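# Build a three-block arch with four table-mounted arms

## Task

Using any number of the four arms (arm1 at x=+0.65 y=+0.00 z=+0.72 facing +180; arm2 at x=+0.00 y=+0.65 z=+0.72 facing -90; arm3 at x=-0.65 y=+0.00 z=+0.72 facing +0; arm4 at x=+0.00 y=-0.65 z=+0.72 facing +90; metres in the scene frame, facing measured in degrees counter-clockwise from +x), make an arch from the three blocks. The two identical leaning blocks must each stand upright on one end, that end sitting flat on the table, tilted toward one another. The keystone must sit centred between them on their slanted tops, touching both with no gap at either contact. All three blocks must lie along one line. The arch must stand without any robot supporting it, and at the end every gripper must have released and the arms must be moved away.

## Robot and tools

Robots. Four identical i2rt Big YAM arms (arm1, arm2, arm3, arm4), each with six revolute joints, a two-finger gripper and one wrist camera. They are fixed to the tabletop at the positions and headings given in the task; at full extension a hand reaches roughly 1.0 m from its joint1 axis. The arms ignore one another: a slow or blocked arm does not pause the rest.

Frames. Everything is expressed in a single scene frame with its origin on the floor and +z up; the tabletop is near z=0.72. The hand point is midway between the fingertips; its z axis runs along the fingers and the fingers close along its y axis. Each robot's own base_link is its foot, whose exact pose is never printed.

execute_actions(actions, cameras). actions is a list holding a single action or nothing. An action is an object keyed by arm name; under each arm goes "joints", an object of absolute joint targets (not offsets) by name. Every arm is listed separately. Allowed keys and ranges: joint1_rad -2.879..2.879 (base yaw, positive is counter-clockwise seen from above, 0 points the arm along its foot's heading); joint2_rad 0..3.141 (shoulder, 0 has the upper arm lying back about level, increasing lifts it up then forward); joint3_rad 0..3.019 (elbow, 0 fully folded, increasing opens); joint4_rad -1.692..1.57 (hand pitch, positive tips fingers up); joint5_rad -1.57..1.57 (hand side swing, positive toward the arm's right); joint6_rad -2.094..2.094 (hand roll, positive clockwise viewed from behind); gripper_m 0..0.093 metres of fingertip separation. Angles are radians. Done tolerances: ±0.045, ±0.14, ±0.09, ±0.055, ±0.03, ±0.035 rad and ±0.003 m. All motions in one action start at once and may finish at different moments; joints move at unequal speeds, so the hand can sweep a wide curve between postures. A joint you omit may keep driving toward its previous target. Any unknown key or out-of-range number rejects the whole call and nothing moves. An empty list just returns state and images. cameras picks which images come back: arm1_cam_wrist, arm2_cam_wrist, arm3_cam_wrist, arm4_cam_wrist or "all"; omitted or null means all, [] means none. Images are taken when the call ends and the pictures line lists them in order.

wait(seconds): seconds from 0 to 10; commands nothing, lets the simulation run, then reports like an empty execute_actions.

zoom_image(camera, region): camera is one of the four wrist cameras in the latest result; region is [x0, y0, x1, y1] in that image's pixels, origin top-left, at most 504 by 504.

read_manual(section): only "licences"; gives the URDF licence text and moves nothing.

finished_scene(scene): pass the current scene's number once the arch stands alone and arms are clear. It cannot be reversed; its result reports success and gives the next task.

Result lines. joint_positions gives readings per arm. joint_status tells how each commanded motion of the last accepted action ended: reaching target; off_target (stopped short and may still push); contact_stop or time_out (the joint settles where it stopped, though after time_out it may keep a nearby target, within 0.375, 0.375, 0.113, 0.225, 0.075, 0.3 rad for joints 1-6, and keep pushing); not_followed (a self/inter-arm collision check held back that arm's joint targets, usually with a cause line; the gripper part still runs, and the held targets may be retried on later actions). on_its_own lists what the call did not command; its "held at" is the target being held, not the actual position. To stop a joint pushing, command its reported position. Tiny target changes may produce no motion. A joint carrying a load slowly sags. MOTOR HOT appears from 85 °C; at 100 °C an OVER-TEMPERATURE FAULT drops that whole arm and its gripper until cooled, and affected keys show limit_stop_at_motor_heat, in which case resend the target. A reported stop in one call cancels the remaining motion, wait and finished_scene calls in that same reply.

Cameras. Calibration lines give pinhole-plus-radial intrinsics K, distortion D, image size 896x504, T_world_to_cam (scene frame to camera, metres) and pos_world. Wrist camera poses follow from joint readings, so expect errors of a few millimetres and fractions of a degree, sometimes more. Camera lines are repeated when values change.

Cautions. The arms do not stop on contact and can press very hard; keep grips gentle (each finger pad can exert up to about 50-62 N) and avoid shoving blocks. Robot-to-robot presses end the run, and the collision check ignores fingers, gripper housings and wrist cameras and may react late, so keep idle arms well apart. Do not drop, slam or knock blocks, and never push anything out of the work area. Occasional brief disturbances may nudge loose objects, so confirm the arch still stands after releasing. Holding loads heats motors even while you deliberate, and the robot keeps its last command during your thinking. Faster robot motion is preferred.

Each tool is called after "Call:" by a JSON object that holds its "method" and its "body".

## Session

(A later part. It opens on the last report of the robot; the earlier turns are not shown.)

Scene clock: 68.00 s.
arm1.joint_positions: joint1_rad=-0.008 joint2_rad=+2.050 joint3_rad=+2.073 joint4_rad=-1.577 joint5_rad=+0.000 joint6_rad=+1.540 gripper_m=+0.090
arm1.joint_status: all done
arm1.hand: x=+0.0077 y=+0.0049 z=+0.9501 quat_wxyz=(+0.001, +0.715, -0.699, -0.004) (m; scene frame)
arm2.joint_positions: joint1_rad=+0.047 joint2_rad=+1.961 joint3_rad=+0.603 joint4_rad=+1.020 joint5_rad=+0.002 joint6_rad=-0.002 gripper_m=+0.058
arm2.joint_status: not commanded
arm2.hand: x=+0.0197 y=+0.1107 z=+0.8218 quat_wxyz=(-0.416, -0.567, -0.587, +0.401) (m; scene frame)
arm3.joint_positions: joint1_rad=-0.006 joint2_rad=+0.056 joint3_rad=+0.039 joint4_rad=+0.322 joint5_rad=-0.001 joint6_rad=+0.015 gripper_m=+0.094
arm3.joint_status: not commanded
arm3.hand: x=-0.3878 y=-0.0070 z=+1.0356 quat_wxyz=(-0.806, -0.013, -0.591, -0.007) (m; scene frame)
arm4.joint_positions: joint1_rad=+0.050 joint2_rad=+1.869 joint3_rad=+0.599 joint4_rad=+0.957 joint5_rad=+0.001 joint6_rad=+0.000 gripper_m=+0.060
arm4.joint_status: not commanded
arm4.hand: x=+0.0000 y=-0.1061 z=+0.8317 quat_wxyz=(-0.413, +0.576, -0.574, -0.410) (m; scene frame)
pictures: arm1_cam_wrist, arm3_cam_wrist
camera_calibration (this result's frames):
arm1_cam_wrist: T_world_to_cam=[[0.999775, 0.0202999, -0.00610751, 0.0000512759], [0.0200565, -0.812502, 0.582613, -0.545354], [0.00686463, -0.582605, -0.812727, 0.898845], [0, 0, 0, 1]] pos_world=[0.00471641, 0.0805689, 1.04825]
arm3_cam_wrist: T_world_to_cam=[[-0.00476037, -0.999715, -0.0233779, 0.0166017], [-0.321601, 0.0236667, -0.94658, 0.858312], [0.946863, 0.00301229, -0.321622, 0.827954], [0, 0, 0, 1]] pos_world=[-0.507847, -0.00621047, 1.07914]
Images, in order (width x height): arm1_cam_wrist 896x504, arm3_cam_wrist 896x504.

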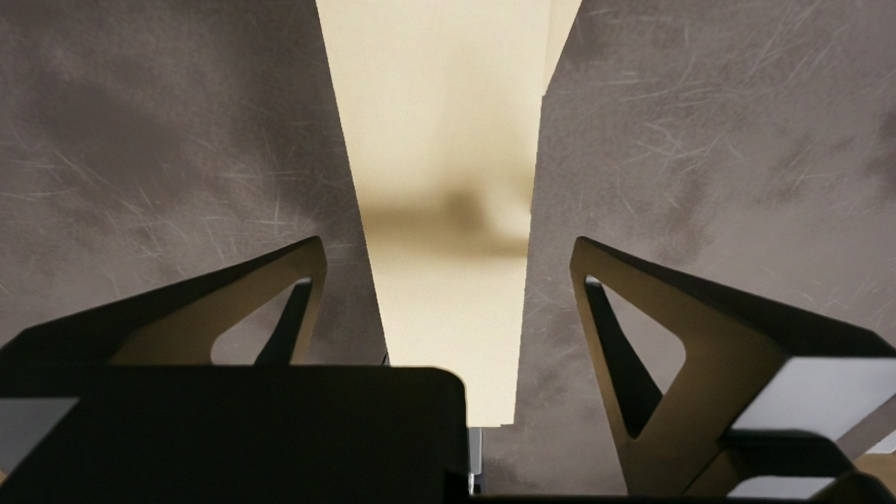

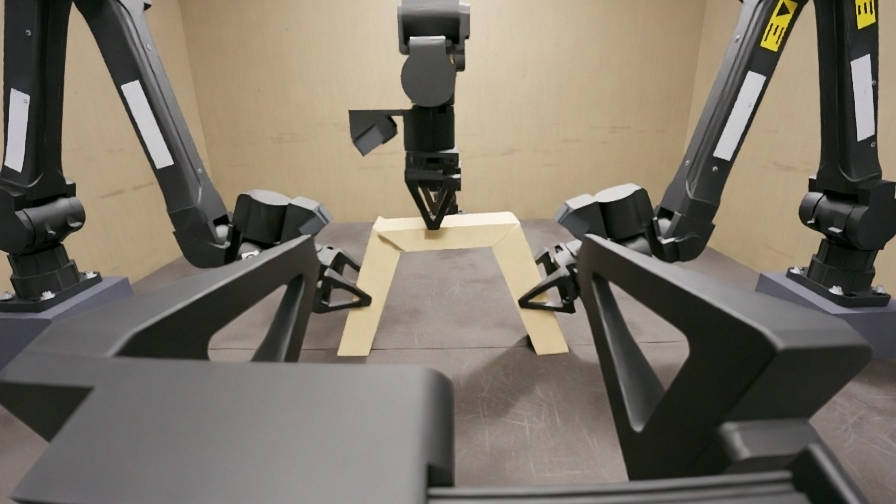

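Call:
{"method": "execute_actions", "body": {"actions": [{"arm1":{"joints":{"joint2_rad":2.07,"joint3_rad":2.07}}}], "cameras": []}}

Call:
{"method": "execute_actions", "body": {"actions": [{"arm1":{"joints":{"gripper_m":0.02}}}], "cameras": []}}

Call:
{"method": "execute_actions", "body": {"actions": [{"arm1":{"joints":{"joint2_rad":1.99,"joint5_rad":0}},"arm4":{"joints":{"joint2_rad":1.8}}}], "cameras": []}}

Call:
{"method": "execute_actions", "body": {"actions": [{"arm4":{"joints":{"joint1_rad":0.085}},"arm2":{"joints":{"joint3_rad":0.645,"joint2_rad":1.97}}}], "cameras": []}}

Call:
{"method": "execute_actions", "body": {"actions": [{"arm4":{"joints":{"joint2_rad":1.9}}}], "cameras": ["arm3_cam_wrist","arm1_cam_wrist"]}}

Call:
{"method": "zoom_image", "body": {"camera": "arm3_cam_wrist", "region": [310,150,590,370]}}

Scene clock: 70.07 s.
arm1.joint_positions: joint1_rad=-0.008 joint2_rad=+2.050 joint3_rad=+2.073 joint4_rad=-1.577 joint5_rad=+0.000 joint6_rad=+1.540 gripper_m=+0.090
arm1.joint_status: all done
arm1.hand: x=+0.0077 y=+0.0049 z=+0.9501 quat_wxyz=(+0.001, +0.715, -0.699, -0.004) (m; scene frame)
arm2.joint_positions: joint1_rad=+0.047 joint2_rad=+1.961 joint3_rad=+0.603 joint4_rad=+1.020 joint5_rad=+0.002 joint6_rad=-0.002 gripper_m=+0.058
arm2.joint_status: not commanded
arm2.hand: x=+0.0197 y=+0.1107 z=+0.8218 quat_wxyz=(-0.416, -0.567, -0.587, +0.401) (m; scene frame)
arm3.joint_positions: joint1_rad=-0.006 joint2_rad=+0.056 joint3_rad=+0.039 joint4_rad=+0.322 joint5_rad=-0.001 joint6_rad=+0.015 gripper_m=+0.094
arm3.joint_status: not commanded
arm3.hand: x=-0.3878 y=-0.0070 z=+1.0356 quat_wxyz=(-0.806, -0.013, -0.591, -0.007) (m; scene frame)
arm4.joint_positions: joint1_rad=+0.050 joint2_rad=+1.869 joint3_rad=+0.599 joint4_rad=+0.957 joint5_rad=+0.001 joint6_rad=+0.000 gripper_m=+0.060
arm4.joint_status: not commanded
arm4.hand: x=+0.0000 y=-0.1061 z=+0.8317 quat_wxyz=(-0.413, +0.576, -0.574, -0.410) (m; scene frame)
pictures: none
No camera images: the call's "cameras" was empty. Leave "cameras" out to get every camera's image.

Scene clock: 70.73 s.
arm1.joint_positions: joint1_rad=-0.008 joint2_rad=+2.050 joint3_rad=+2.073 joint4_rad=-1.577 joint5_rad=+0.000 joint6_rad=+1.540 gripper_m=+0.020
arm1.joint_status: all done
arm1.hand: x=+0.0077 y=+0.0049 z=+0.9501 quat_wxyz=(+0.001, +0.715, -0.699, -0.004) (m; scene frame)
arm2.joint_positions: joint1_rad=+0.047 joint2_rad=+1.961 joint3_rad=+0.603 joint4_rad=+1.020 joint5_rad=+0.002 joint6_rad=-0.002 gripper_m=+0.058
arm2.joint_status: not commanded
arm2.hand: x=+0.0197 y=+0.1107 z=+0.8218 quat_wxyz=(-0.416, -0.567, -0.587, +0.401) (m; scene frame)
arm3.joint_positions: joint1_rad=-0.006 joint2_rad=+0.056 joint3_rad=+0.039 joint4_rad=+0.322 joint5_rad=-0.001 joint6_rad=+0.015 gripper_m=+0.094
arm3.joint_status: not commanded
arm3.hand: x=-0.3878 y=-0.0070 z=+1.0356 quat_wxyz=(-0.806, -0.013, -0.591, -0.007) (m; scene frame)
arm4.joint_positions: joint1_rad=+0.050 joint2_rad=+1.869 joint3_rad=+0.599 joint4_rad=+0.957 joint5_rad=+0.001 joint6_rad=+0.000 gripper_m=+0.060
arm4.joint_status: not commanded
arm4.hand: x=+0.0000 y=-0.1061 z=+0.8317 quat_wxyz=(-0.413, +0.576, -0.574, -0.410) (m; scene frame)
pictures: none
No camera images: the call's "cameras" was empty. Leave "cameras" out to get every camera's image.

Scene clock: 71.70 s.
arm1.joint_positions: joint1_rad=-0.008 joint2_rad=+1.983 joint3_rad=+2.073 joint4_rad=-1.577 joint5_rad=+0.000 joint6_rad=+1.540 gripper_m=+0.020
arm1.joint_status: all done
arm1.hand: x=+0.0131 y=+0.0047 z=+0.9916 quat_wxyz=(+0.024, +0.715, -0.699, -0.028) (m; scene frame)
arm2.joint_positions: joint1_rad=+0.047 joint2_rad=+1.961 joint3_rad=+0.603 joint4_rad=+1.020 joint5_rad=+0.002 joint6_rad=-0.002 gripper_m=+0.058
arm2.joint_status: not commanded
arm2.hand: x=+0.0197 y=+0.1107 z=+0.8218 quat_wxyz=(-0.416, -0.567, -0.587, +0.401) (m; scene frame)
arm3.joint_positions: joint1_rad=-0.006 joint2_rad=+0.056 joint3_rad=+0.039 joint4_rad=+0.322 joint5_rad=-0.001 joint6_rad=+0.015 gripper_m=+0.094
arm3.joint_status: not commanded
arm3.hand: x=-0.3878 y=-0.0070 z=+1.0356 quat_wxyz=(-0.806, -0.013, -0.591, -0.007) (m; scene frame)
arm4.joint_positions: joint1_rad=+0.050 joint2_rad=+1.857 joint3_rad=+0.596 joint4_rad=+0.943 joint5_rad=+0.001 joint6_rad=+0.000 gripper_m=+0.060
arm4.joint_status: all done
arm4.hand: x=+0.0000 y=-0.1074 z=+0.8335 quat_wxyz=(-0.412, +0.577, -0.575, -0.409) (m; scene frame)
pictures: none
No camera images: the call's "cameras" was empty. Leave "cameras" out to get every camera's image.

Scene clock: 72.30 s.
arm1.joint_positions: joint1_rad=-0.008 joint2_rad=+1.983 joint3_rad=+2.073 joint4_rad=-1.577 joint5_rad=+0.000 joint6_rad=+1.540 gripper_m=+0.020
arm1.joint_status: not commanded
arm1.hand: x=+0.0131 y=+0.0047 z=+0.9916 quat_wxyz=(+0.024, +0.715, -0.699, -0.028) (m; scene frame)
arm2.joint_positions: joint1_rad=+0.047 joint2_rad=+1.961 joint3_rad=+0.603 joint4_rad=+1.021 joint5_rad=+0.002 joint6_rad=-0.002 gripper_m=+0.058
arm2.joint_status: all done
arm2.hand: x=+0.0197 y=+0.1107 z=+0.8217 quat_wxyz=(-0.417, -0.567, -0.587, +0.401) (m; scene frame)
arm3.joint_positions: joint1_rad=-0.006 joint2_rad=+0.056 joint3_rad=+0.039 joint4_rad=+0.322 joint5_rad=-0.001 joint6_rad=+0.015 gripper_m=+0.094
arm3.joint_status: not commanded
arm3.hand: x=-0.3878 y=-0.0070 z=+1.0356 quat_wxyz=(-0.806, -0.013, -0.591, -0.007) (m; scene frame)
arm4.joint_positions: joint1_rad=+0.072 joint2_rad=+1.856 joint3_rad=+0.596 joint4_rad=+0.943 joint5_rad=+0.001 joint6_rad=+0.000 gripper_m=+0.060
arm4.joint_status: all done
arm4.hand: x=-0.0125 y=-0.1074 z=+0.8338 quat_wxyz=(-0.407, +0.583, -0.568, -0.414) (m; scene frame)
pictures: none
No camera images: the call's "cameras" was empty. Leave "cameras" out to get every camera's image.

Scene clock: 72.97 s.
arm1.joint_positions: joint1_rad=-0.008 joint2_rad=+1.983 joint3_rad=+2.073 joint4_rad=-1.577 joint5_rad=+0.000 joint6_rad=+1.540 gripper_m=+0.020
arm1.joint_status: not commanded
arm1.hand: x=+0.0131 y=+0.0047 z=+0.9916 quat_wxyz=(+0.024, +0.715, -0.699, -0.028) (m; scene frame)
arm2.joint_positions: joint1_rad=+0.047 joint2_rad=+1.961 joint3_rad=+0.603 joint4_rad=+1.021 joint5_rad=+0.002 joint6_rad=-0.002 gripper_m=+0.058
arm2.joint_status: not commanded
arm2.hand: x=+0.0197 y=+0.1107 z=+0.8217 quat_wxyz=(-0.417, -0.567, -0.587, +0.401) (m; scene frame)
arm3.joint_positions: joint1_rad=-0.006 joint2_rad=+0.056 joint3_rad=+0.039 joint4_rad=+0.322 joint5_rad=-0.001 joint6_rad=+0.015 gripper_m=+0.094
arm3.joint_status: not commanded
arm3.hand: x=-0.3878 y=-0.0070 z=+1.0356 quat_wxyz=(-0.806, -0.013, -0.591, -0.007) (m; scene frame)
arm4.joint_positions: joint1_rad=+0.072 joint2_rad=+1.864 joint3_rad=+0.596 joint4_rad=+0.952 joint5_rad=+0.001 joint6_rad=+0.000 gripper_m=+0.060
arm4.joint_status: all done
arm4.hand: x=-0.0125 y=-0.1076 z=+0.8317 quat_wxyz=(-0.408, +0.583, -0.568, -0.414) (m; scene frame)
pictures: arm1_cam_wrist, arm3_cam_wrist
camera_calibration (this result's frames):
arm1_cam_wrist: T_world_to_cam=[[0.997079, 0.0206228, -0.0735339, 0.0617747], [0.0595475, -0.812811, 0.579476, -0.567261], [-0.0478187, -0.582162, -0.811665, 0.932103], [0, 0, 0, 1]] pos_world=[0.0167566, 0.0802849, 1.08981]
arm3_cam_wrist: T_world_to_cam=[[-0.00476037, -0.999715, -0.0233779, 0.0166017], [-0.321601, 0.0236667, -0.94658, 0.858312], [0.946863, 0.00301229, -0.321622, 0.827954], [0, 0, 0, 1]] pos_world=[-0.507847, -0.00621047, 1.07914]
Images, in order (width x height): arm1_cam_wrist 896x504, arm3_cam_wrist 896x504.

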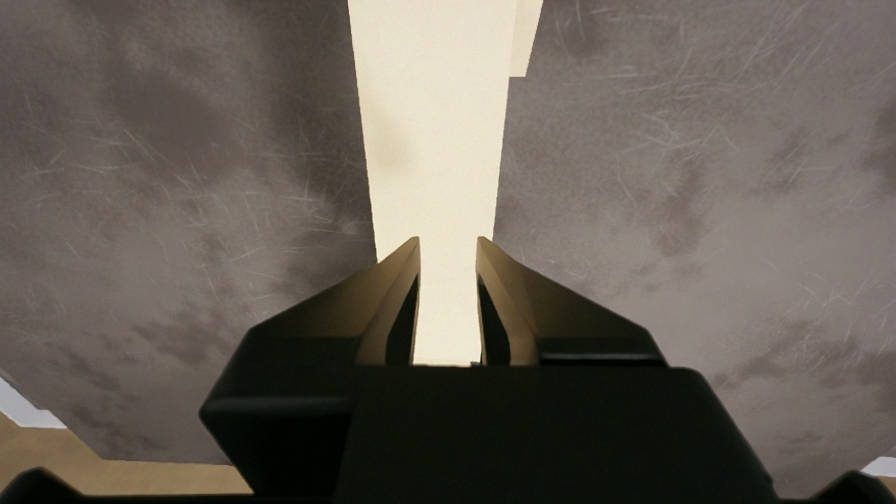

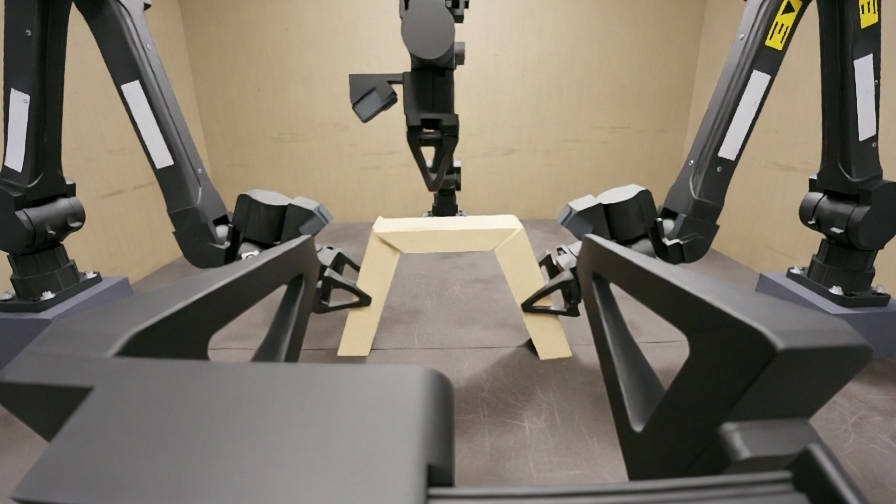

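Region (310, 150, 590, 370) of arm3_cam_wrist's 896x504 image, scaled by 1.800, with more detail than that image has; it fills the top 396 rows of this view, and the rest is white.

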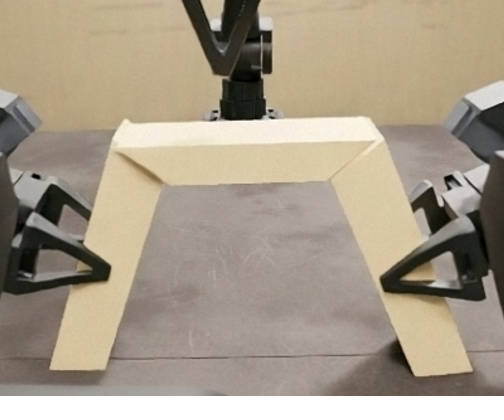

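Call:
{"method": "execute_actions", "body": {"actions": [{"arm1":{"joints":{"gripper_m":0.092,"joint1_rad":0.14,"joint6_rad":1.69}},"arm4":{"joints":{"joint1_rad":0.04}}}], "cameras": []}}

Call:
{"method": "execute_actions", "body": {"actions": [{"arm1":{"joints":{"joint2_rad":2.095}}}], "cameras": ["arm3_cam_wrist","arm1_cam_wrist"]}}

Scene clock: 75.17 s.
arm1.joint_positions: joint1_rad=+0.140 joint2_rad=+1.983 joint3_rad=+2.073 joint4_rad=-1.577 joint5_rad=-0.001 joint6_rad=+1.675 gripper_m=+0.092
arm1.joint_status: all done
arm1.hand: x=+0.0193 y=-0.0895 z=+0.9913 quat_wxyz=(+0.028, +0.719, -0.694, -0.024) (m; scene frame)
arm2.joint_positions: joint1_rad=+0.047 joint2_rad=+1.961 joint3_rad=+0.603 joint4_rad=+1.021 joint5_rad=+0.002 joint6_rad=-0.002 gripper_m=+0.058
arm2.joint_status: not commanded
arm2.hand: x=+0.0197 y=+0.1107 z=+0.8217 quat_wxyz=(-0.417, -0.567, -0.587, +0.401) (m; scene frame)
arm3.joint_positions: joint1_rad=-0.006 joint2_rad=+0.056 joint3_rad=+0.039 joint4_rad=+0.322 joint5_rad=-0.001 joint6_rad=+0.015 gripper_m=+0.094
arm3.joint_status: not commanded
arm3.hand: x=-0.3878 y=-0.0070 z=+1.0356 quat_wxyz=(-0.806, -0.013, -0.591, -0.007) (m; scene frame)
arm4.joint_positions: joint1_rad=+0.069 joint2_rad=+1.864 joint3_rad=+0.596 joint4_rad=+0.952 joint5_rad=-0.004 joint6_rad=+0.001 gripper_m=+0.060
arm4.joint_status: all done
arm4.hand: x=-0.0117 y=-0.1075 z=+0.8317 quat_wxyz=(-0.407, +0.583, -0.568, -0.415) (m; scene frame)
pictures: none
No camera images: the call's "cameras" was empty. Leave "cameras" out to get every camera's image.

Scene clock: 76.27 s.
arm1.joint_positions: joint1_rad=+0.140 joint2_rad=+2.089 joint3_rad=+2.071 joint4_rad=-1.569 joint5_rad=+0.002 joint6_rad=+1.677 gripper_m=+0.092
arm1.joint_status: all done
arm1.hand: x=+0.0104 y=-0.0898 z=+0.9254 quat_wxyz=(-0.012, +0.719, -0.695, +0.006) (m; scene frame)
arm2.joint_positions: joint1_rad=+0.047 joint2_rad=+1.962 joint3_rad=+0.603 joint4_rad=+1.021 joint5_rad=+0.002 joint6_rad=-0.002 gripper_m=+0.058
arm2.joint_status: not commanded
arm2.hand: x=+0.0197 y=+0.1108 z=+0.8215 quat_wxyz=(-0.417, -0.567, -0.587, +0.401) (m; scene frame)
arm3.joint_positions: joint1_rad=-0.006 joint2_rad=+0.056 joint3_rad=+0.039 joint4_rad=+0.322 joint5_rad=-0.001 joint6_rad=+0.015 gripper_m=+0.094
arm3.joint_status: not commanded
arm3.hand: x=-0.3878 y=-0.0070 z=+1.0356 quat_wxyz=(-0.806, -0.013, -0.591, -0.007) (m; scene frame)
arm4.joint_positions: joint1_rad=+0.068 joint2_rad=+1.865 joint3_rad=+0.596 joint4_rad=+0.954 joint5_rad=-0.004 joint6_rad=+0.001 gripper_m=+0.060
arm4.joint_status: not commanded
arm4.hand: x=-0.0111 y=-0.1075 z=+0.8318 quat_wxyz=(-0.407, +0.582, -0.568, -0.415) (m; scene frame)
pictures: arm1_cam_wrist, arm3_cam_wrist
camera_calibration (this result's frames):
arm1_cam_wrist: T_world_to_cam=[[0.999172, 0.0315802, 0.0256709, -0.0293235], [0.0108322, -0.81438, 0.580231, -0.605828], [0.0392297, -0.579472, -0.814047, 0.824716], [0, 0, 0, 1]] pos_world=[0.00350839, -0.0145477, 1.02363]
arm3_cam_wrist: T_world_to_cam=[[-0.00476037, -0.999715, -0.0233779, 0.0166017], [-0.321601, 0.0236667, -0.94658, 0.858312], [0.946863, 0.00301229, -0.321622, 0.827954], [0, 0, 0, 1]] pos_world=[-0.507847, -0.00621047, 1.07914]
Images, in order (width x height): arm1_cam_wrist 896x504, arm3_cam_wrist 896x504.

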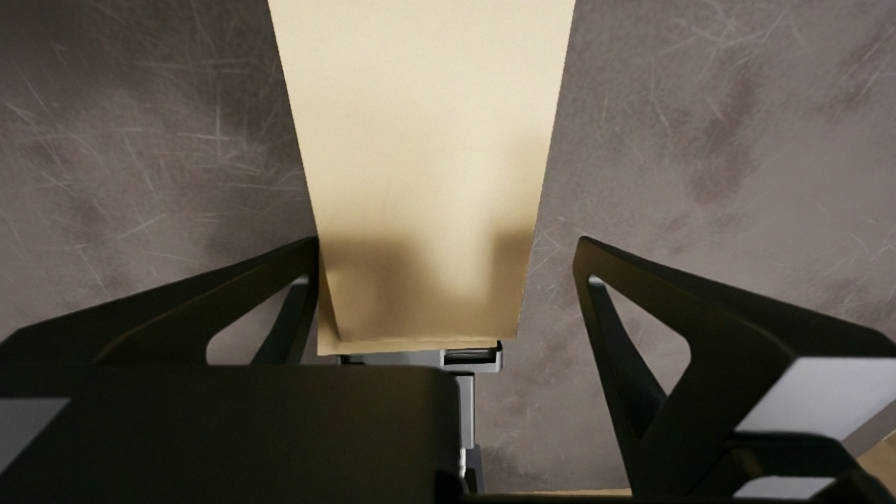

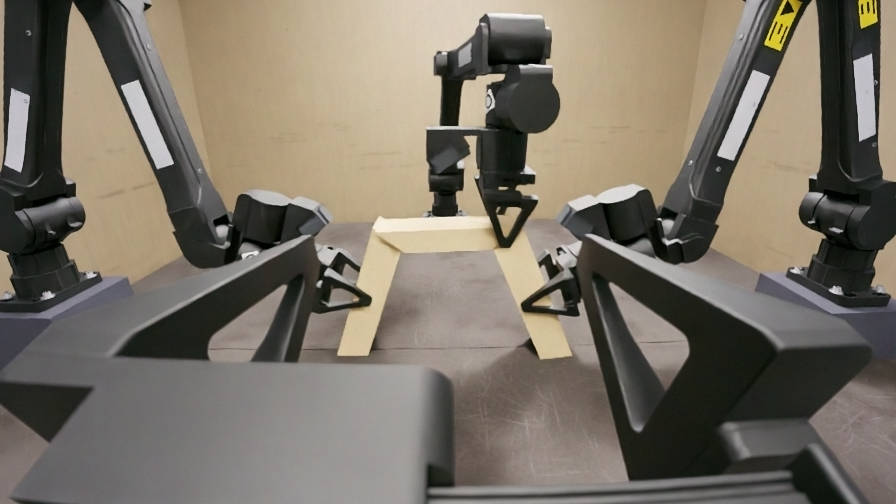

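Call:
{"method": "execute_actions", "body": {"actions": [{"arm1":{"joints":{"gripper_m":0.03}},"arm4":{"joints":{"joint1_rad":0.03}}}], "cameras": ["arm1_cam_wrist"]}}

Call:
{"method": "execute_actions", "body": {"actions": [{"arm1":{"joints":{"gripper_m":0.092}}}], "cameras": ["arm1_cam_wrist"]}}

Call:
{"method": "execute_actions", "body": {"actions": [{"arm1":{"joints":{"joint2_rad":1.99}}}], "cameras": []}}

Call:
{"method": "execute_actions", "body": {"actions": [{"arm1":{"joints":{"joint1_rad":-0.15,"joint6_rad":1.39}}}], "cameras": []}}

Call:
{"method": "execute_actions", "body": {"actions": [{"arm1":{"joints":{"joint2_rad":2.095}}}], "cameras": ["arm3_cam_wrist","arm1_cam_wrist"]}}

Scene clock: 77.90 s.
arm1.joint_positions: joint1_rad=+0.140 joint2_rad=+2.089 joint3_rad=+2.071 joint4_rad=-1.559 joint5_rad=+0.003 joint6_rad=+1.678 gripper_m=+0.059
arm1.joint_status: gripper_m off_target (ended at +0.059, target +0.030)
arm1.hand: x=+0.0079 y=-0.0900 z=+0.9253 quat_wxyz=(-0.008, +0.719, -0.695, +0.003) (m; scene frame)
arm2.joint_positions: joint1_rad=+0.047 joint2_rad=+1.962 joint3_rad=+0.603 joint4_rad=+1.021 joint5_rad=+0.002 joint6_rad=-0.002 gripper_m=+0.058
arm2.joint_status: not commanded
arm2.hand: x=+0.0197 y=+0.1107 z=+0.8216 quat_wxyz=(-0.417, -0.567, -0.587, +0.401) (m; scene frame)
arm3.joint_positions: joint1_rad=-0.006 joint2_rad=+0.056 joint3_rad=+0.039 joint4_rad=+0.322 joint5_rad=-0.001 joint6_rad=+0.015 gripper_m=+0.094
arm3.joint_status: not commanded
arm3.hand: x=-0.3878 y=-0.0070 z=+1.0356 quat_wxyz=(-0.806, -0.013, -0.591, -0.007) (m; scene frame)
arm4.joint_positions: joint1_rad=+0.048 joint2_rad=+1.867 joint3_rad=+0.596 joint4_rad=+0.959 joint5_rad=-0.005 joint6_rad=+0.012 gripper_m=+0.060
arm4.joint_status: all done
arm4.hand: x=+0.0000 y=-0.1071 z=+0.8322 quat_wxyz=(-0.410, +0.573, -0.576, -0.414) (m; scene frame)
pictures: arm1_cam_wrist
camera_calibration (this result's frames):
arm1_cam_wrist: T_world_to_cam=[[0.999417, 0.0304978, 0.0153427, -0.0173341], [0.0159266, -0.814015, 0.580625, -0.606322], [0.0301969, -0.580043, -0.814026, 0.824643], [0, 0, 0, 1]] pos_world=[0.00207895, -0.0146984, 1.02359]
Images, in order (width x height): arm1_cam_wrist 896x504.

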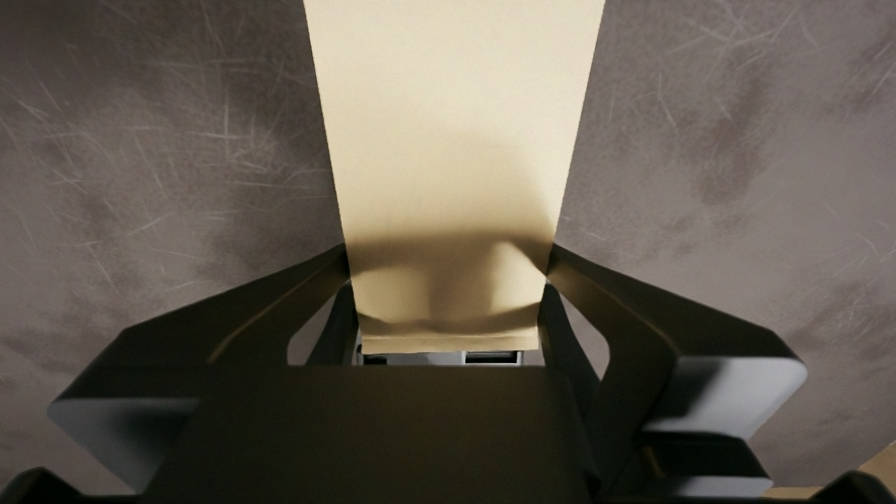

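Scene clock: 78.53 s.
arm1.joint_positions: joint1_rad=+0.140 joint2_rad=+2.089 joint3_rad=+2.071 joint4_rad=-1.559 joint5_rad=+0.002 joint6_rad=+1.678 gripper_m=+0.092
arm1.joint_status: all done
arm1.hand: x=+0.0079 y=-0.0901 z=+0.9253 quat_wxyz=(-0.008, +0.719, -0.695, +0.003) (m; scene frame)
arm2.joint_positions: joint1_rad=+0.047 joint2_rad=+1.962 joint3_rad=+0.603 joint4_rad=+1.021 joint5_rad=+0.002 joint6_rad=-0.002 gripper_m=+0.058
arm2.joint_status: not commanded
arm2.hand: x=+0.0197 y=+0.1107 z=+0.8216 quat_wxyz=(-0.417, -0.567, -0.587, +0.401) (m; scene frame)
arm3.joint_positions: joint1_rad=-0.006 joint2_rad=+0.056 joint3_rad=+0.039 joint4_rad=+0.322 joint5_rad=-0.001 joint6_rad=+0.015 gripper_m=+0.094
arm3.joint_status: not commanded
arm3.hand: x=-0.3878 y=-0.0070 z=+1.0356 quat_wxyz=(-0.806, -0.013, -0.591, -0.007) (m; scene frame)
arm4.joint_positions: joint1_rad=+0.048 joint2_rad=+1.867 joint3_rad=+0.596 joint4_rad=+0.959 joint5_rad=-0.005 joint6_rad=+0.011 gripper_m=+0.060
arm4.joint_status: not commanded
arm4.hand: x=-0.0001 y=-0.1072 z=+0.8320 quat_wxyz=(-0.410, +0.574, -0.576, -0.414) (m; scene frame)
pictures: arm1_cam_wrist
camera_calibration (this result's frames):
arm1_cam_wrist: T_world_to_cam=[[0.999416, 0.0304977, 0.0153841, -0.0173796], [0.015891, -0.813796, 0.580934, -0.60664], [0.0302366, -0.58035, -0.813806, 0.824373], [0, 0, 0, 1]] pos_world=[0.0020833, -0.0147261, 1.02356]
Images, in order (width x height): arm1_cam_wrist 896x504.

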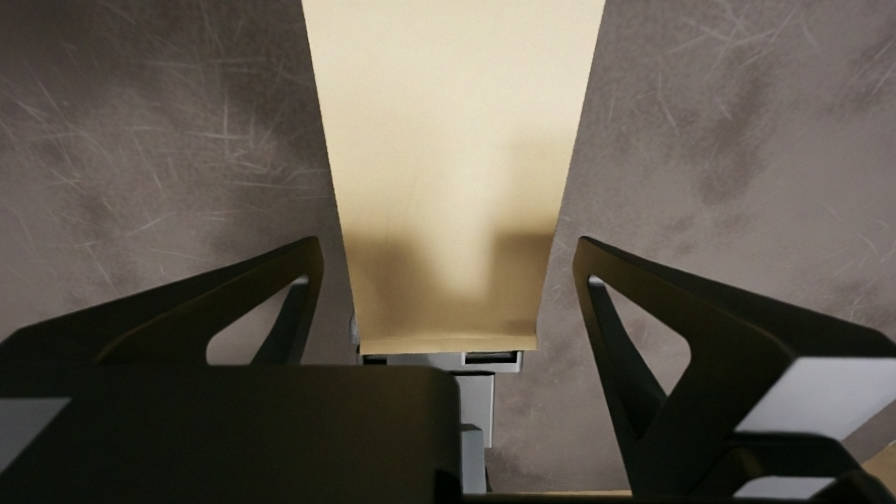

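Scene clock: 79.53 s.
arm1.joint_positions: joint1_rad=+0.140 joint2_rad=+1.970 joint3_rad=+2.071 joint4_rad=-1.559 joint5_rad=+0.002 joint6_rad=+1.678 gripper_m=+0.092
arm1.joint_status: all done
arm1.hand: x=+0.0166 y=-0.0891 z=+0.9991 quat_wxyz=(+0.039, +0.718, -0.695, -0.034) (m; scene frame)
arm2.joint_positions: joint1_rad=+0.047 joint2_rad=+1.962 joint3_rad=+0.603 joint4_rad=+1.021 joint5_rad=+0.002 joint6_rad=-0.002 gripper_m=+0.058
arm2.joint_status: not commanded
arm2.hand: x=+0.0197 y=+0.1107 z=+0.8216 quat_wxyz=(-0.417, -0.567, -0.587, +0.401) (m; scene frame)
arm3.joint_positions: joint1_rad=-0.006 joint2_rad=+0.056 joint3_rad=+0.039 joint4_rad=+0.322 joint5_rad=-0.001 joint6_rad=+0.015 gripper_m=+0.094
arm3.joint_status: not commanded
arm3.hand: x=-0.3878 y=-0.0070 z=+1.0356 quat_wxyz=(-0.806, -0.013, -0.591, -0.007) (m; scene frame)
arm4.joint_positions: joint1_rad=+0.048 joint2_rad=+1.867 joint3_rad=+0.596 joint4_rad=+0.959 joint5_rad=-0.005 joint6_rad=+0.011 gripper_m=+0.060
arm4.joint_status: not commanded
arm4.hand: x=-0.0001 y=-0.1072 z=+0.8320 quat_wxyz=(-0.410, +0.574, -0.576, -0.414) (m; scene frame)
pictures: none
No camera images: the call's "cameras" was empty. Leave "cameras" out to get every camera's image.

Scene clock: 80.97 s.
arm1.joint_positions: joint1_rad=-0.143 joint2_rad=+1.970 joint3_rad=+2.071 joint4_rad=-1.559 joint5_rad=+0.001 joint6_rad=+1.406 gripper_m=+0.092
arm1.joint_status: all done
arm1.hand: x=+0.0171 y=+0.0908 z=+0.9998 quat_wxyz=(+0.028, +0.714, -0.698, -0.044) (m; scene frame)
arm2.joint_positions: joint1_rad=+0.047 joint2_rad=+1.962 joint3_rad=+0.603 joint4_rad=+1.021 joint5_rad=+0.002 joint6_rad=-0.002 gripper_m=+0.058
arm2.joint_status: not commanded
arm2.hand: x=+0.0197 y=+0.1107 z=+0.8216 quat_wxyz=(-0.417, -0.567, -0.587, +0.401) (m; scene frame)
arm3.joint_positions: joint1_rad=-0.006 joint2_rad=+0.056 joint3_rad=+0.039 joint4_rad=+0.322 joint5_rad=-0.001 joint6_rad=+0.015 gripper_m=+0.094
arm3.joint_status: not commanded
arm3.hand: x=-0.3878 y=-0.0070 z=+1.0356 quat_wxyz=(-0.806, -0.013, -0.591, -0.007) (m; scene frame)
arm4.joint_positions: joint1_rad=+0.048 joint2_rad=+1.867 joint3_rad=+0.596 joint4_rad=+0.959 joint5_rad=-0.005 joint6_rad=+0.011 gripper_m=+0.060
arm4.joint_status: not commanded
arm4.hand: x=-0.0001 y=-0.1072 z=+0.8320 quat_wxyz=(-0.410, +0.574, -0.576, -0.414) (m; scene frame)
pictures: none
No camera images: the call's "cameras" was empty. Leave "cameras" out to get every camera's image.

Scene clock: 81.93 s.
arm1.joint_positions: joint1_rad=-0.143 joint2_rad=+2.102 joint3_rad=+2.068 joint4_rad=-1.559 joint5_rad=+0.001 joint6_rad=+1.405 gripper_m=+0.092
arm1.joint_status: all done
arm1.hand: x=+0.0087 y=+0.0925 z=+0.9165 quat_wxyz=(-0.012, +0.715, -0.699, +0.010) (m; scene frame)
arm2.joint_positions: joint1_rad=+0.047 joint2_rad=+1.962 joint3_rad=+0.603 joint4_rad=+1.021 joint5_rad=+0.002 joint6_rad=-0.002 gripper_m=+0.058
arm2.joint_status: not commanded
arm2.hand: x=+0.0197 y=+0.1107 z=+0.8216 quat_wxyz=(-0.417, -0.567, -0.587, +0.401) (m; scene frame)
arm3.joint_positions: joint1_rad=-0.006 joint2_rad=+0.056 joint3_rad=+0.039 joint4_rad=+0.322 joint5_rad=-0.001 joint6_rad=+0.015 gripper_m=+0.094
arm3.joint_status: not commanded
arm3.hand: x=-0.3878 y=-0.0070 z=+1.0356 quat_wxyz=(-0.806, -0.013, -0.591, -0.007) (m; scene frame)
arm4.joint_positions: joint1_rad=+0.048 joint2_rad=+1.867 joint3_rad=+0.596 joint4_rad=+0.959 joint5_rad=-0.005 joint6_rad=+0.011 gripper_m=+0.060
arm4.joint_status: not commanded
arm4.hand: x=-0.0001 y=-0.1072 z=+0.8320 quat_wxyz=(-0.410, +0.574, -0.576, -0.414) (m; scene frame)
pictures: arm1_cam_wrist, arm3_cam_wrist
camera_calibration (this result's frames):
arm1_cam_wrist: T_world_to_cam=[[0.99928, 0.0205506, 0.0318998, -0.037829], [-0.00199771, -0.811, 0.585043, -0.456815], [0.0378937, -0.584685, -0.810375, 0.920335], [0, 0, 0, 1]] pos_world=[0.00201433, 0.168407, 1.01428]
arm3_cam_wrist: T_world_to_cam=[[-0.00476037, -0.999715, -0.0233779, 0.0166017], [-0.321601, 0.0236667, -0.94658, 0.858312], [0.946863, 0.00301229, -0.321622, 0.827954], [0, 0, 0, 1]] pos_world=[-0.507847, -0.00621047, 1.07914]
Images, in order (width x height): arm1_cam_wrist 896x504, arm3_cam_wrist 896x504.

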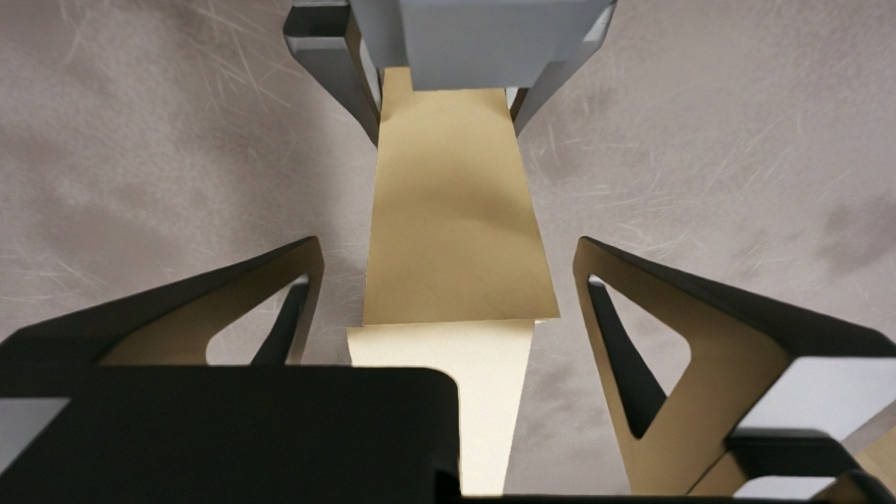

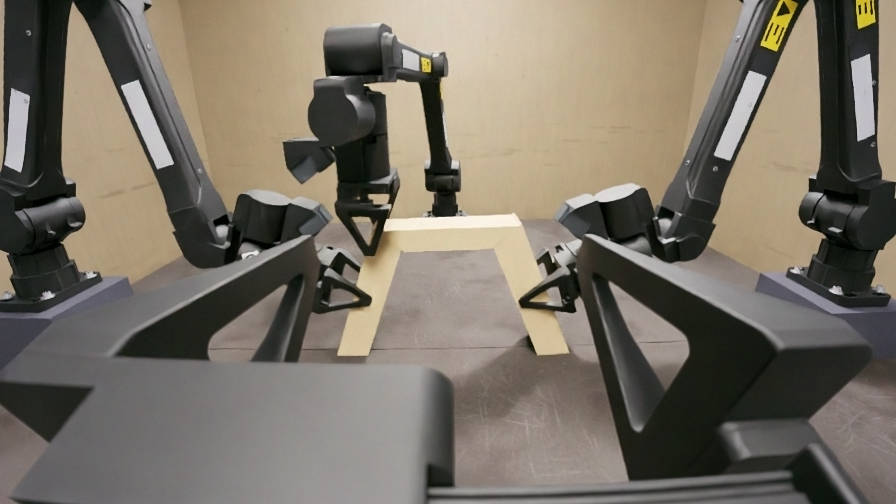

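Call:
{"method": "execute_actions", "body": {"actions": [{"arm1":{"joints":{"joint1_rad":-0.095,"joint6_rad":1.44}}}], "cameras": []}}

Call:
{"method": "execute_actions", "body": {"actions": [{"arm1":{"joints":{"gripper_m":0.03}},"arm2":{"joints":{"joint1_rad":0.015}}}], "cameras": ["arm1_cam_wrist"]}}

Call:
{"method": "execute_actions", "body": {"actions": [{"arm1":{"joints":{"gripper_m":0.092}}}], "cameras": ["arm1_cam_wrist","arm3_cam_wrist"]}}

Call:
{"method": "zoom_image", "body": {"camera": "arm3_cam_wrist", "region": [310,150,590,370]}}

Scene clock: 83.70 s.
arm1.joint_positions: joint1_rad=-0.091 joint2_rad=+2.102 joint3_rad=+2.068 joint4_rad=-1.559 joint5_rad=+0.001 joint6_rad=+1.425 gripper_m=+0.092
arm1.joint_status: all done
arm1.hand: x=+0.0047 y=+0.0589 z=+0.9163 quat_wxyz=(-0.012, +0.726, -0.687, +0.010) (m; scene frame)
arm2.joint_positions: joint1_rad=+0.047 joint2_rad=+1.962 joint3_rad=+0.603 joint4_rad=+1.021 joint5_rad=+0.002 joint6_rad=-0.002 gripper_m=+0.058
arm2.joint_status: not commanded
arm2.hand: x=+0.0197 y=+0.1107 z=+0.8216 quat_wxyz=(-0.417, -0.567, -0.587, +0.401) (m; scene frame)
arm3.joint_positions: joint1_rad=-0.006 joint2_rad=+0.056 joint3_rad=+0.039 joint4_rad=+0.322 joint5_rad=-0.001 joint6_rad=+0.015 gripper_m=+0.094
arm3.joint_status: not commanded
arm3.hand: x=-0.3878 y=-0.0070 z=+1.0356 quat_wxyz=(-0.806, -0.013, -0.591, -0.007) (m; scene frame)
arm4.joint_positions: joint1_rad=+0.048 joint2_rad=+1.867 joint3_rad=+0.596 joint4_rad=+0.959 joint5_rad=-0.005 joint6_rad=+0.011 gripper_m=+0.060
arm4.joint_status: not commanded
arm4.hand: x=-0.0001 y=-0.1072 z=+0.8320 quat_wxyz=(-0.410, +0.574, -0.576, -0.414) (m; scene frame)
pictures: none
No camera images: the call's "cameras" was empty. Leave "cameras" out to get every camera's image.

Scene clock: 84.33 s.
arm1.joint_positions: joint1_rad=-0.091 joint2_rad=+2.101 joint3_rad=+2.068 joint4_rad=-1.560 joint5_rad=-0.002 joint6_rad=+1.430 gripper_m=+0.059
arm1.joint_status: gripper_m off_target (ended at +0.059, target +0.030)
arm1.hand: x=+0.0050 y=+0.0584 z=+0.9173 quat_wxyz=(-0.011, +0.724, -0.689, +0.011) (m; scene frame)
arm2.joint_positions: joint1_rad=+0.031 joint2_rad=+1.963 joint3_rad=+0.605 joint4_rad=+1.023 joint5_rad=-0.007 joint6_rad=+0.002 gripper_m=+0.058
arm2.joint_status: all done
arm2.hand: x=+0.0124 y=+0.1098 z=+0.8219 quat_wxyz=(-0.417, -0.570, -0.583, +0.401) (m; scene frame)
arm3.joint_positions: joint1_rad=-0.006 joint2_rad=+0.056 joint3_rad=+0.039 joint4_rad=+0.322 joint5_rad=-0.001 joint6_rad=+0.015 gripper_m=+0.094
arm3.joint_status: not commanded
arm3.hand: x=-0.3878 y=-0.0070 z=+1.0356 quat_wxyz=(-0.806, -0.013, -0.591, -0.007) (m; scene frame)
arm4.joint_positions: joint1_rad=+0.048 joint2_rad=+1.867 joint3_rad=+0.596 joint4_rad=+0.959 joint5_rad=-0.007 joint6_rad=+0.008 gripper_m=+0.060
arm4.joint_status: not commanded
arm4.hand: x=-0.0003 y=-0.1072 z=+0.8320 quat_wxyz=(-0.410, +0.575, -0.575, -0.414) (m; scene frame)
pictures: arm1_cam_wrist
camera_calibration (this result's frames):
arm1_cam_wrist: T_world_to_cam=[[0.998375, 0.0476078, 0.031321, -0.0344868], [0.0201846, -0.809408, 0.5869, -0.486878], [0.0532924, -0.585314, -0.809053, 0.899889], [0, 0, 0, 1]] pos_world=[-0.0036991, 0.134277, 1.01489]
Images, in order (width x height): arm1_cam_wrist 896x504.

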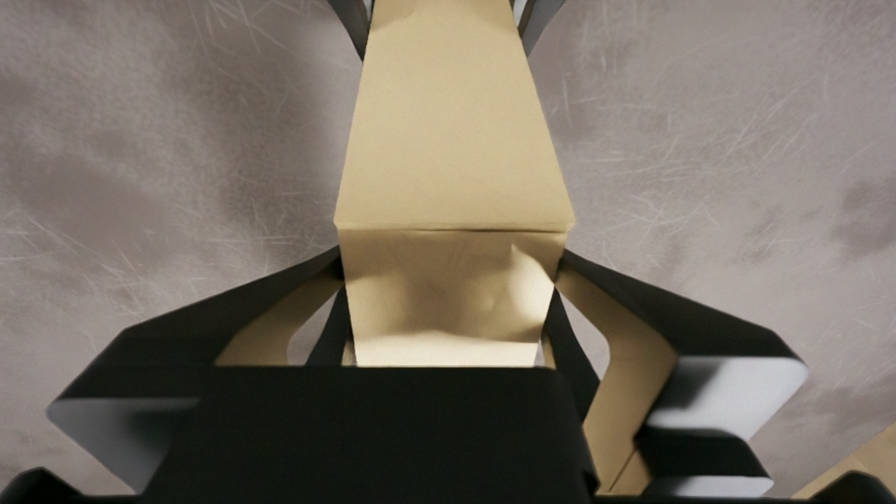

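Scene clock: 84.97 s.
arm1.joint_positions: joint1_rad=-0.091 joint2_rad=+2.101 joint3_rad=+2.068 joint4_rad=-1.560 joint5_rad=-0.002 joint6_rad=+1.430 gripper_m=+0.092
arm1.joint_status: all done
arm1.hand: x=+0.0050 y=+0.0584 z=+0.9173 quat_wxyz=(-0.011, +0.724, -0.689, +0.011) (m; scene frame)
arm2.joint_positions: joint1_rad=+0.031 joint2_rad=+1.963 joint3_rad=+0.605 joint4_rad=+1.023 joint5_rad=-0.007 joint6_rad=+0.002 gripper_m=+0.058
arm2.joint_status: not commanded
arm2.hand: x=+0.0124 y=+0.1098 z=+0.8219 quat_wxyz=(-0.417, -0.570, -0.583, +0.401) (m; scene frame)
arm3.joint_positions: joint1_rad=-0.006 joint2_rad=+0.056 joint3_rad=+0.039 joint4_rad=+0.322 joint5_rad=-0.001 joint6_rad=+0.015 gripper_m=+0.094
arm3.joint_status: not commanded
arm3.hand: x=-0.3878 y=-0.0070 z=+1.0356 quat_wxyz=(-0.806, -0.013, -0.591, -0.007) (m; scene frame)
arm4.joint_positions: joint1_rad=+0.048 joint2_rad=+1.867 joint3_rad=+0.596 joint4_rad=+0.959 joint5_rad=-0.007 joint6_rad=+0.008 gripper_m=+0.060
arm4.joint_status: not commanded
arm4.hand: x=-0.0003 y=-0.1072 z=+0.8320 quat_wxyz=(-0.410, +0.575, -0.575, -0.414) (m; scene frame)
pictures: arm1_cam_wrist, arm3_cam_wrist
camera_calibration (this result's frames):
arm1_cam_wrist: T_world_to_cam=[[0.998375, 0.0476078, 0.031321, -0.0344868], [0.0201846, -0.809408, 0.5869, -0.486878], [0.0532924, -0.585314, -0.809053, 0.899889], [0, 0, 0, 1]] pos_world=[-0.0036991, 0.134277, 1.01489]
arm3_cam_wrist: T_world_to_cam=[[-0.00476037, -0.999715, -0.0233779, 0.0166017], [-0.321601, 0.0236667, -0.94658, 0.858312], [0.946863, 0.00301229, -0.321622, 0.827954], [0, 0, 0, 1]] pos_world=[-0.507847, -0.00621047, 1.07914]
Images, in order (width x height): arm1_cam_wrist 896x504, arm3_cam_wrist 896x504.

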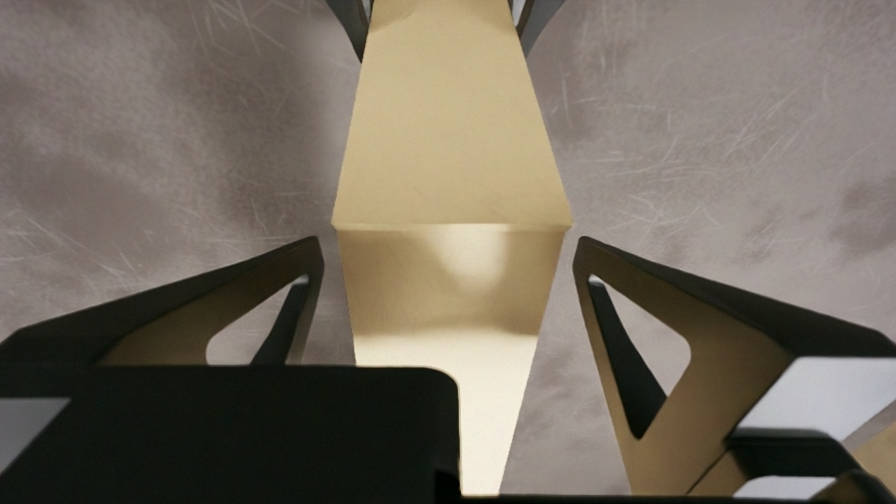

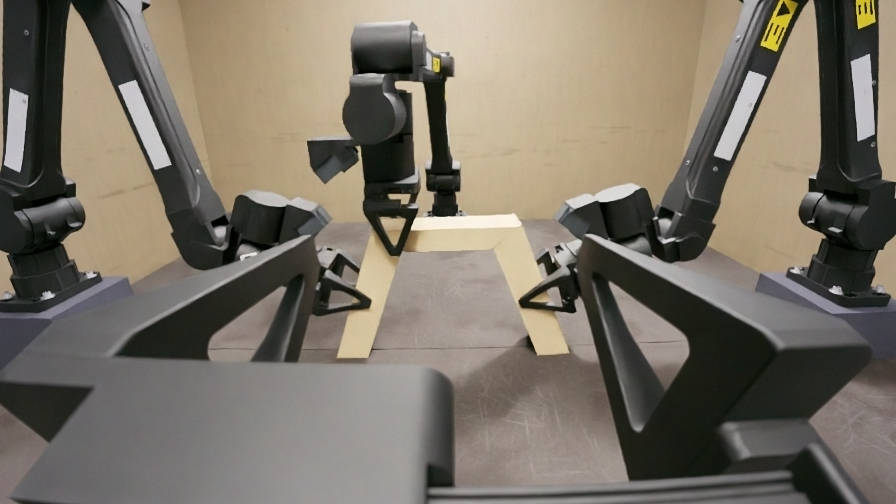

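Region (310, 150, 590, 370) of arm3_cam_wrist's 896x504 image, scaled by 1.800, with more detail than that image has; it fills the top 396 rows of this view, and the rest is white.

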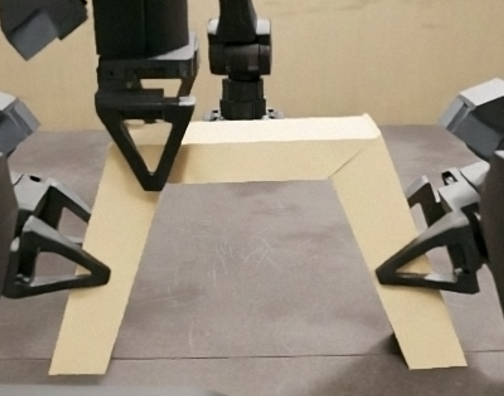

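Call:
{"method": "execute_actions", "body": {"actions": [{"arm1":{"joints":{"joint2_rad":1.85}},"arm2":{"joints":{"gripper_m":0.09}},"arm4":{"joints":{"gripper_m":0.09}}}], "cameras": ["arm3_cam_wrist"]}}

Call:
{"method": "zoom_image", "body": {"camera": "arm3_cam_wrist", "region": [310,150,590,370]}}

Scene clock: 86.87 s.
arm1.joint_positions: joint1_rad=-0.091 joint2_rad=+1.845 joint3_rad=+2.063 joint4_rad=-1.560 joint5_rad=-0.002 joint6_rad=+1.430 gripper_m=+0.092
arm1.joint_status: all done
arm1.hand: x=+0.0334 y=+0.0550 z=+1.0725 quat_wxyz=(+0.067, +0.720, -0.685, -0.087) (m; scene frame)
arm2.joint_positions: joint1_rad=+0.021 joint2_rad=+1.963 joint3_rad=+0.620 joint4_rad=+1.033 joint5_rad=-0.005 joint6_rad=+0.002 gripper_m=+0.090
arm2.joint_status: all done
arm2.hand: x=+0.0067 y=+0.1020 z=+0.8291 quat_wxyz=(-0.422, -0.568, -0.574, +0.411) (m; scene frame)
arm3.joint_positions: joint1_rad=-0.006 joint2_rad=+0.056 joint3_rad=+0.039 joint4_rad=+0.322 joint5_rad=-0.001 joint6_rad=+0.015 gripper_m=+0.094
arm3.joint_status: not commanded
arm3.hand: x=-0.3878 y=-0.0070 z=+1.0356 quat_wxyz=(-0.806, -0.013, -0.591, -0.007) (m; scene frame)
arm4.joint_positions: joint1_rad=+0.045 joint2_rad=+1.887 joint3_rad=+0.596 joint4_rad=+0.959 joint5_rad=-0.003 joint6_rad=+0.008 gripper_m=+0.090
arm4.joint_status: all done
arm4.hand: x=+0.0018 y=-0.1094 z=+0.8217 quat_wxyz=(-0.406, +0.577, -0.580, -0.406) (m; scene frame)
pictures: arm3_cam_wrist
camera_calibration (this result's frames):
arm3_cam_wrist: T_world_to_cam=[[-0.00476037, -0.999715, -0.0233779, 0.0166017], [-0.321601, 0.0236667, -0.94658, 0.858312], [0.946863, 0.00301229, -0.321622, 0.827954], [0, 0, 0, 1]] pos_world=[-0.507847, -0.00621047, 1.07914]
Images, in order (width x height): arm3_cam_wrist 896x504.

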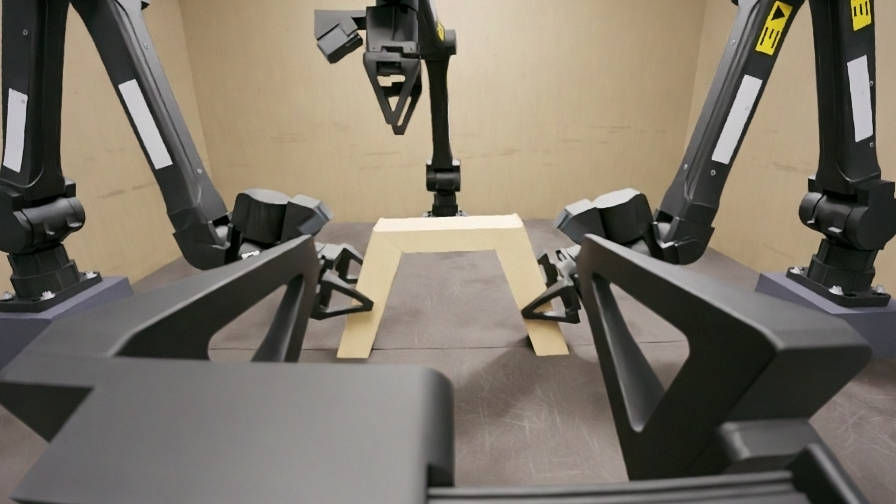

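Region (310, 150, 590, 370) of arm3_cam_wrist's 896x504 image, scaled by 1.800, with more detail than that image has; it fills the top 396 rows of this view, and the rest is white.

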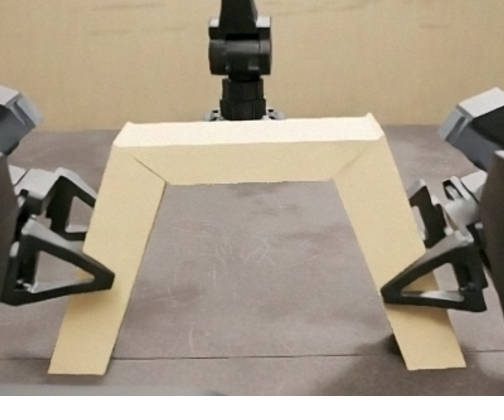

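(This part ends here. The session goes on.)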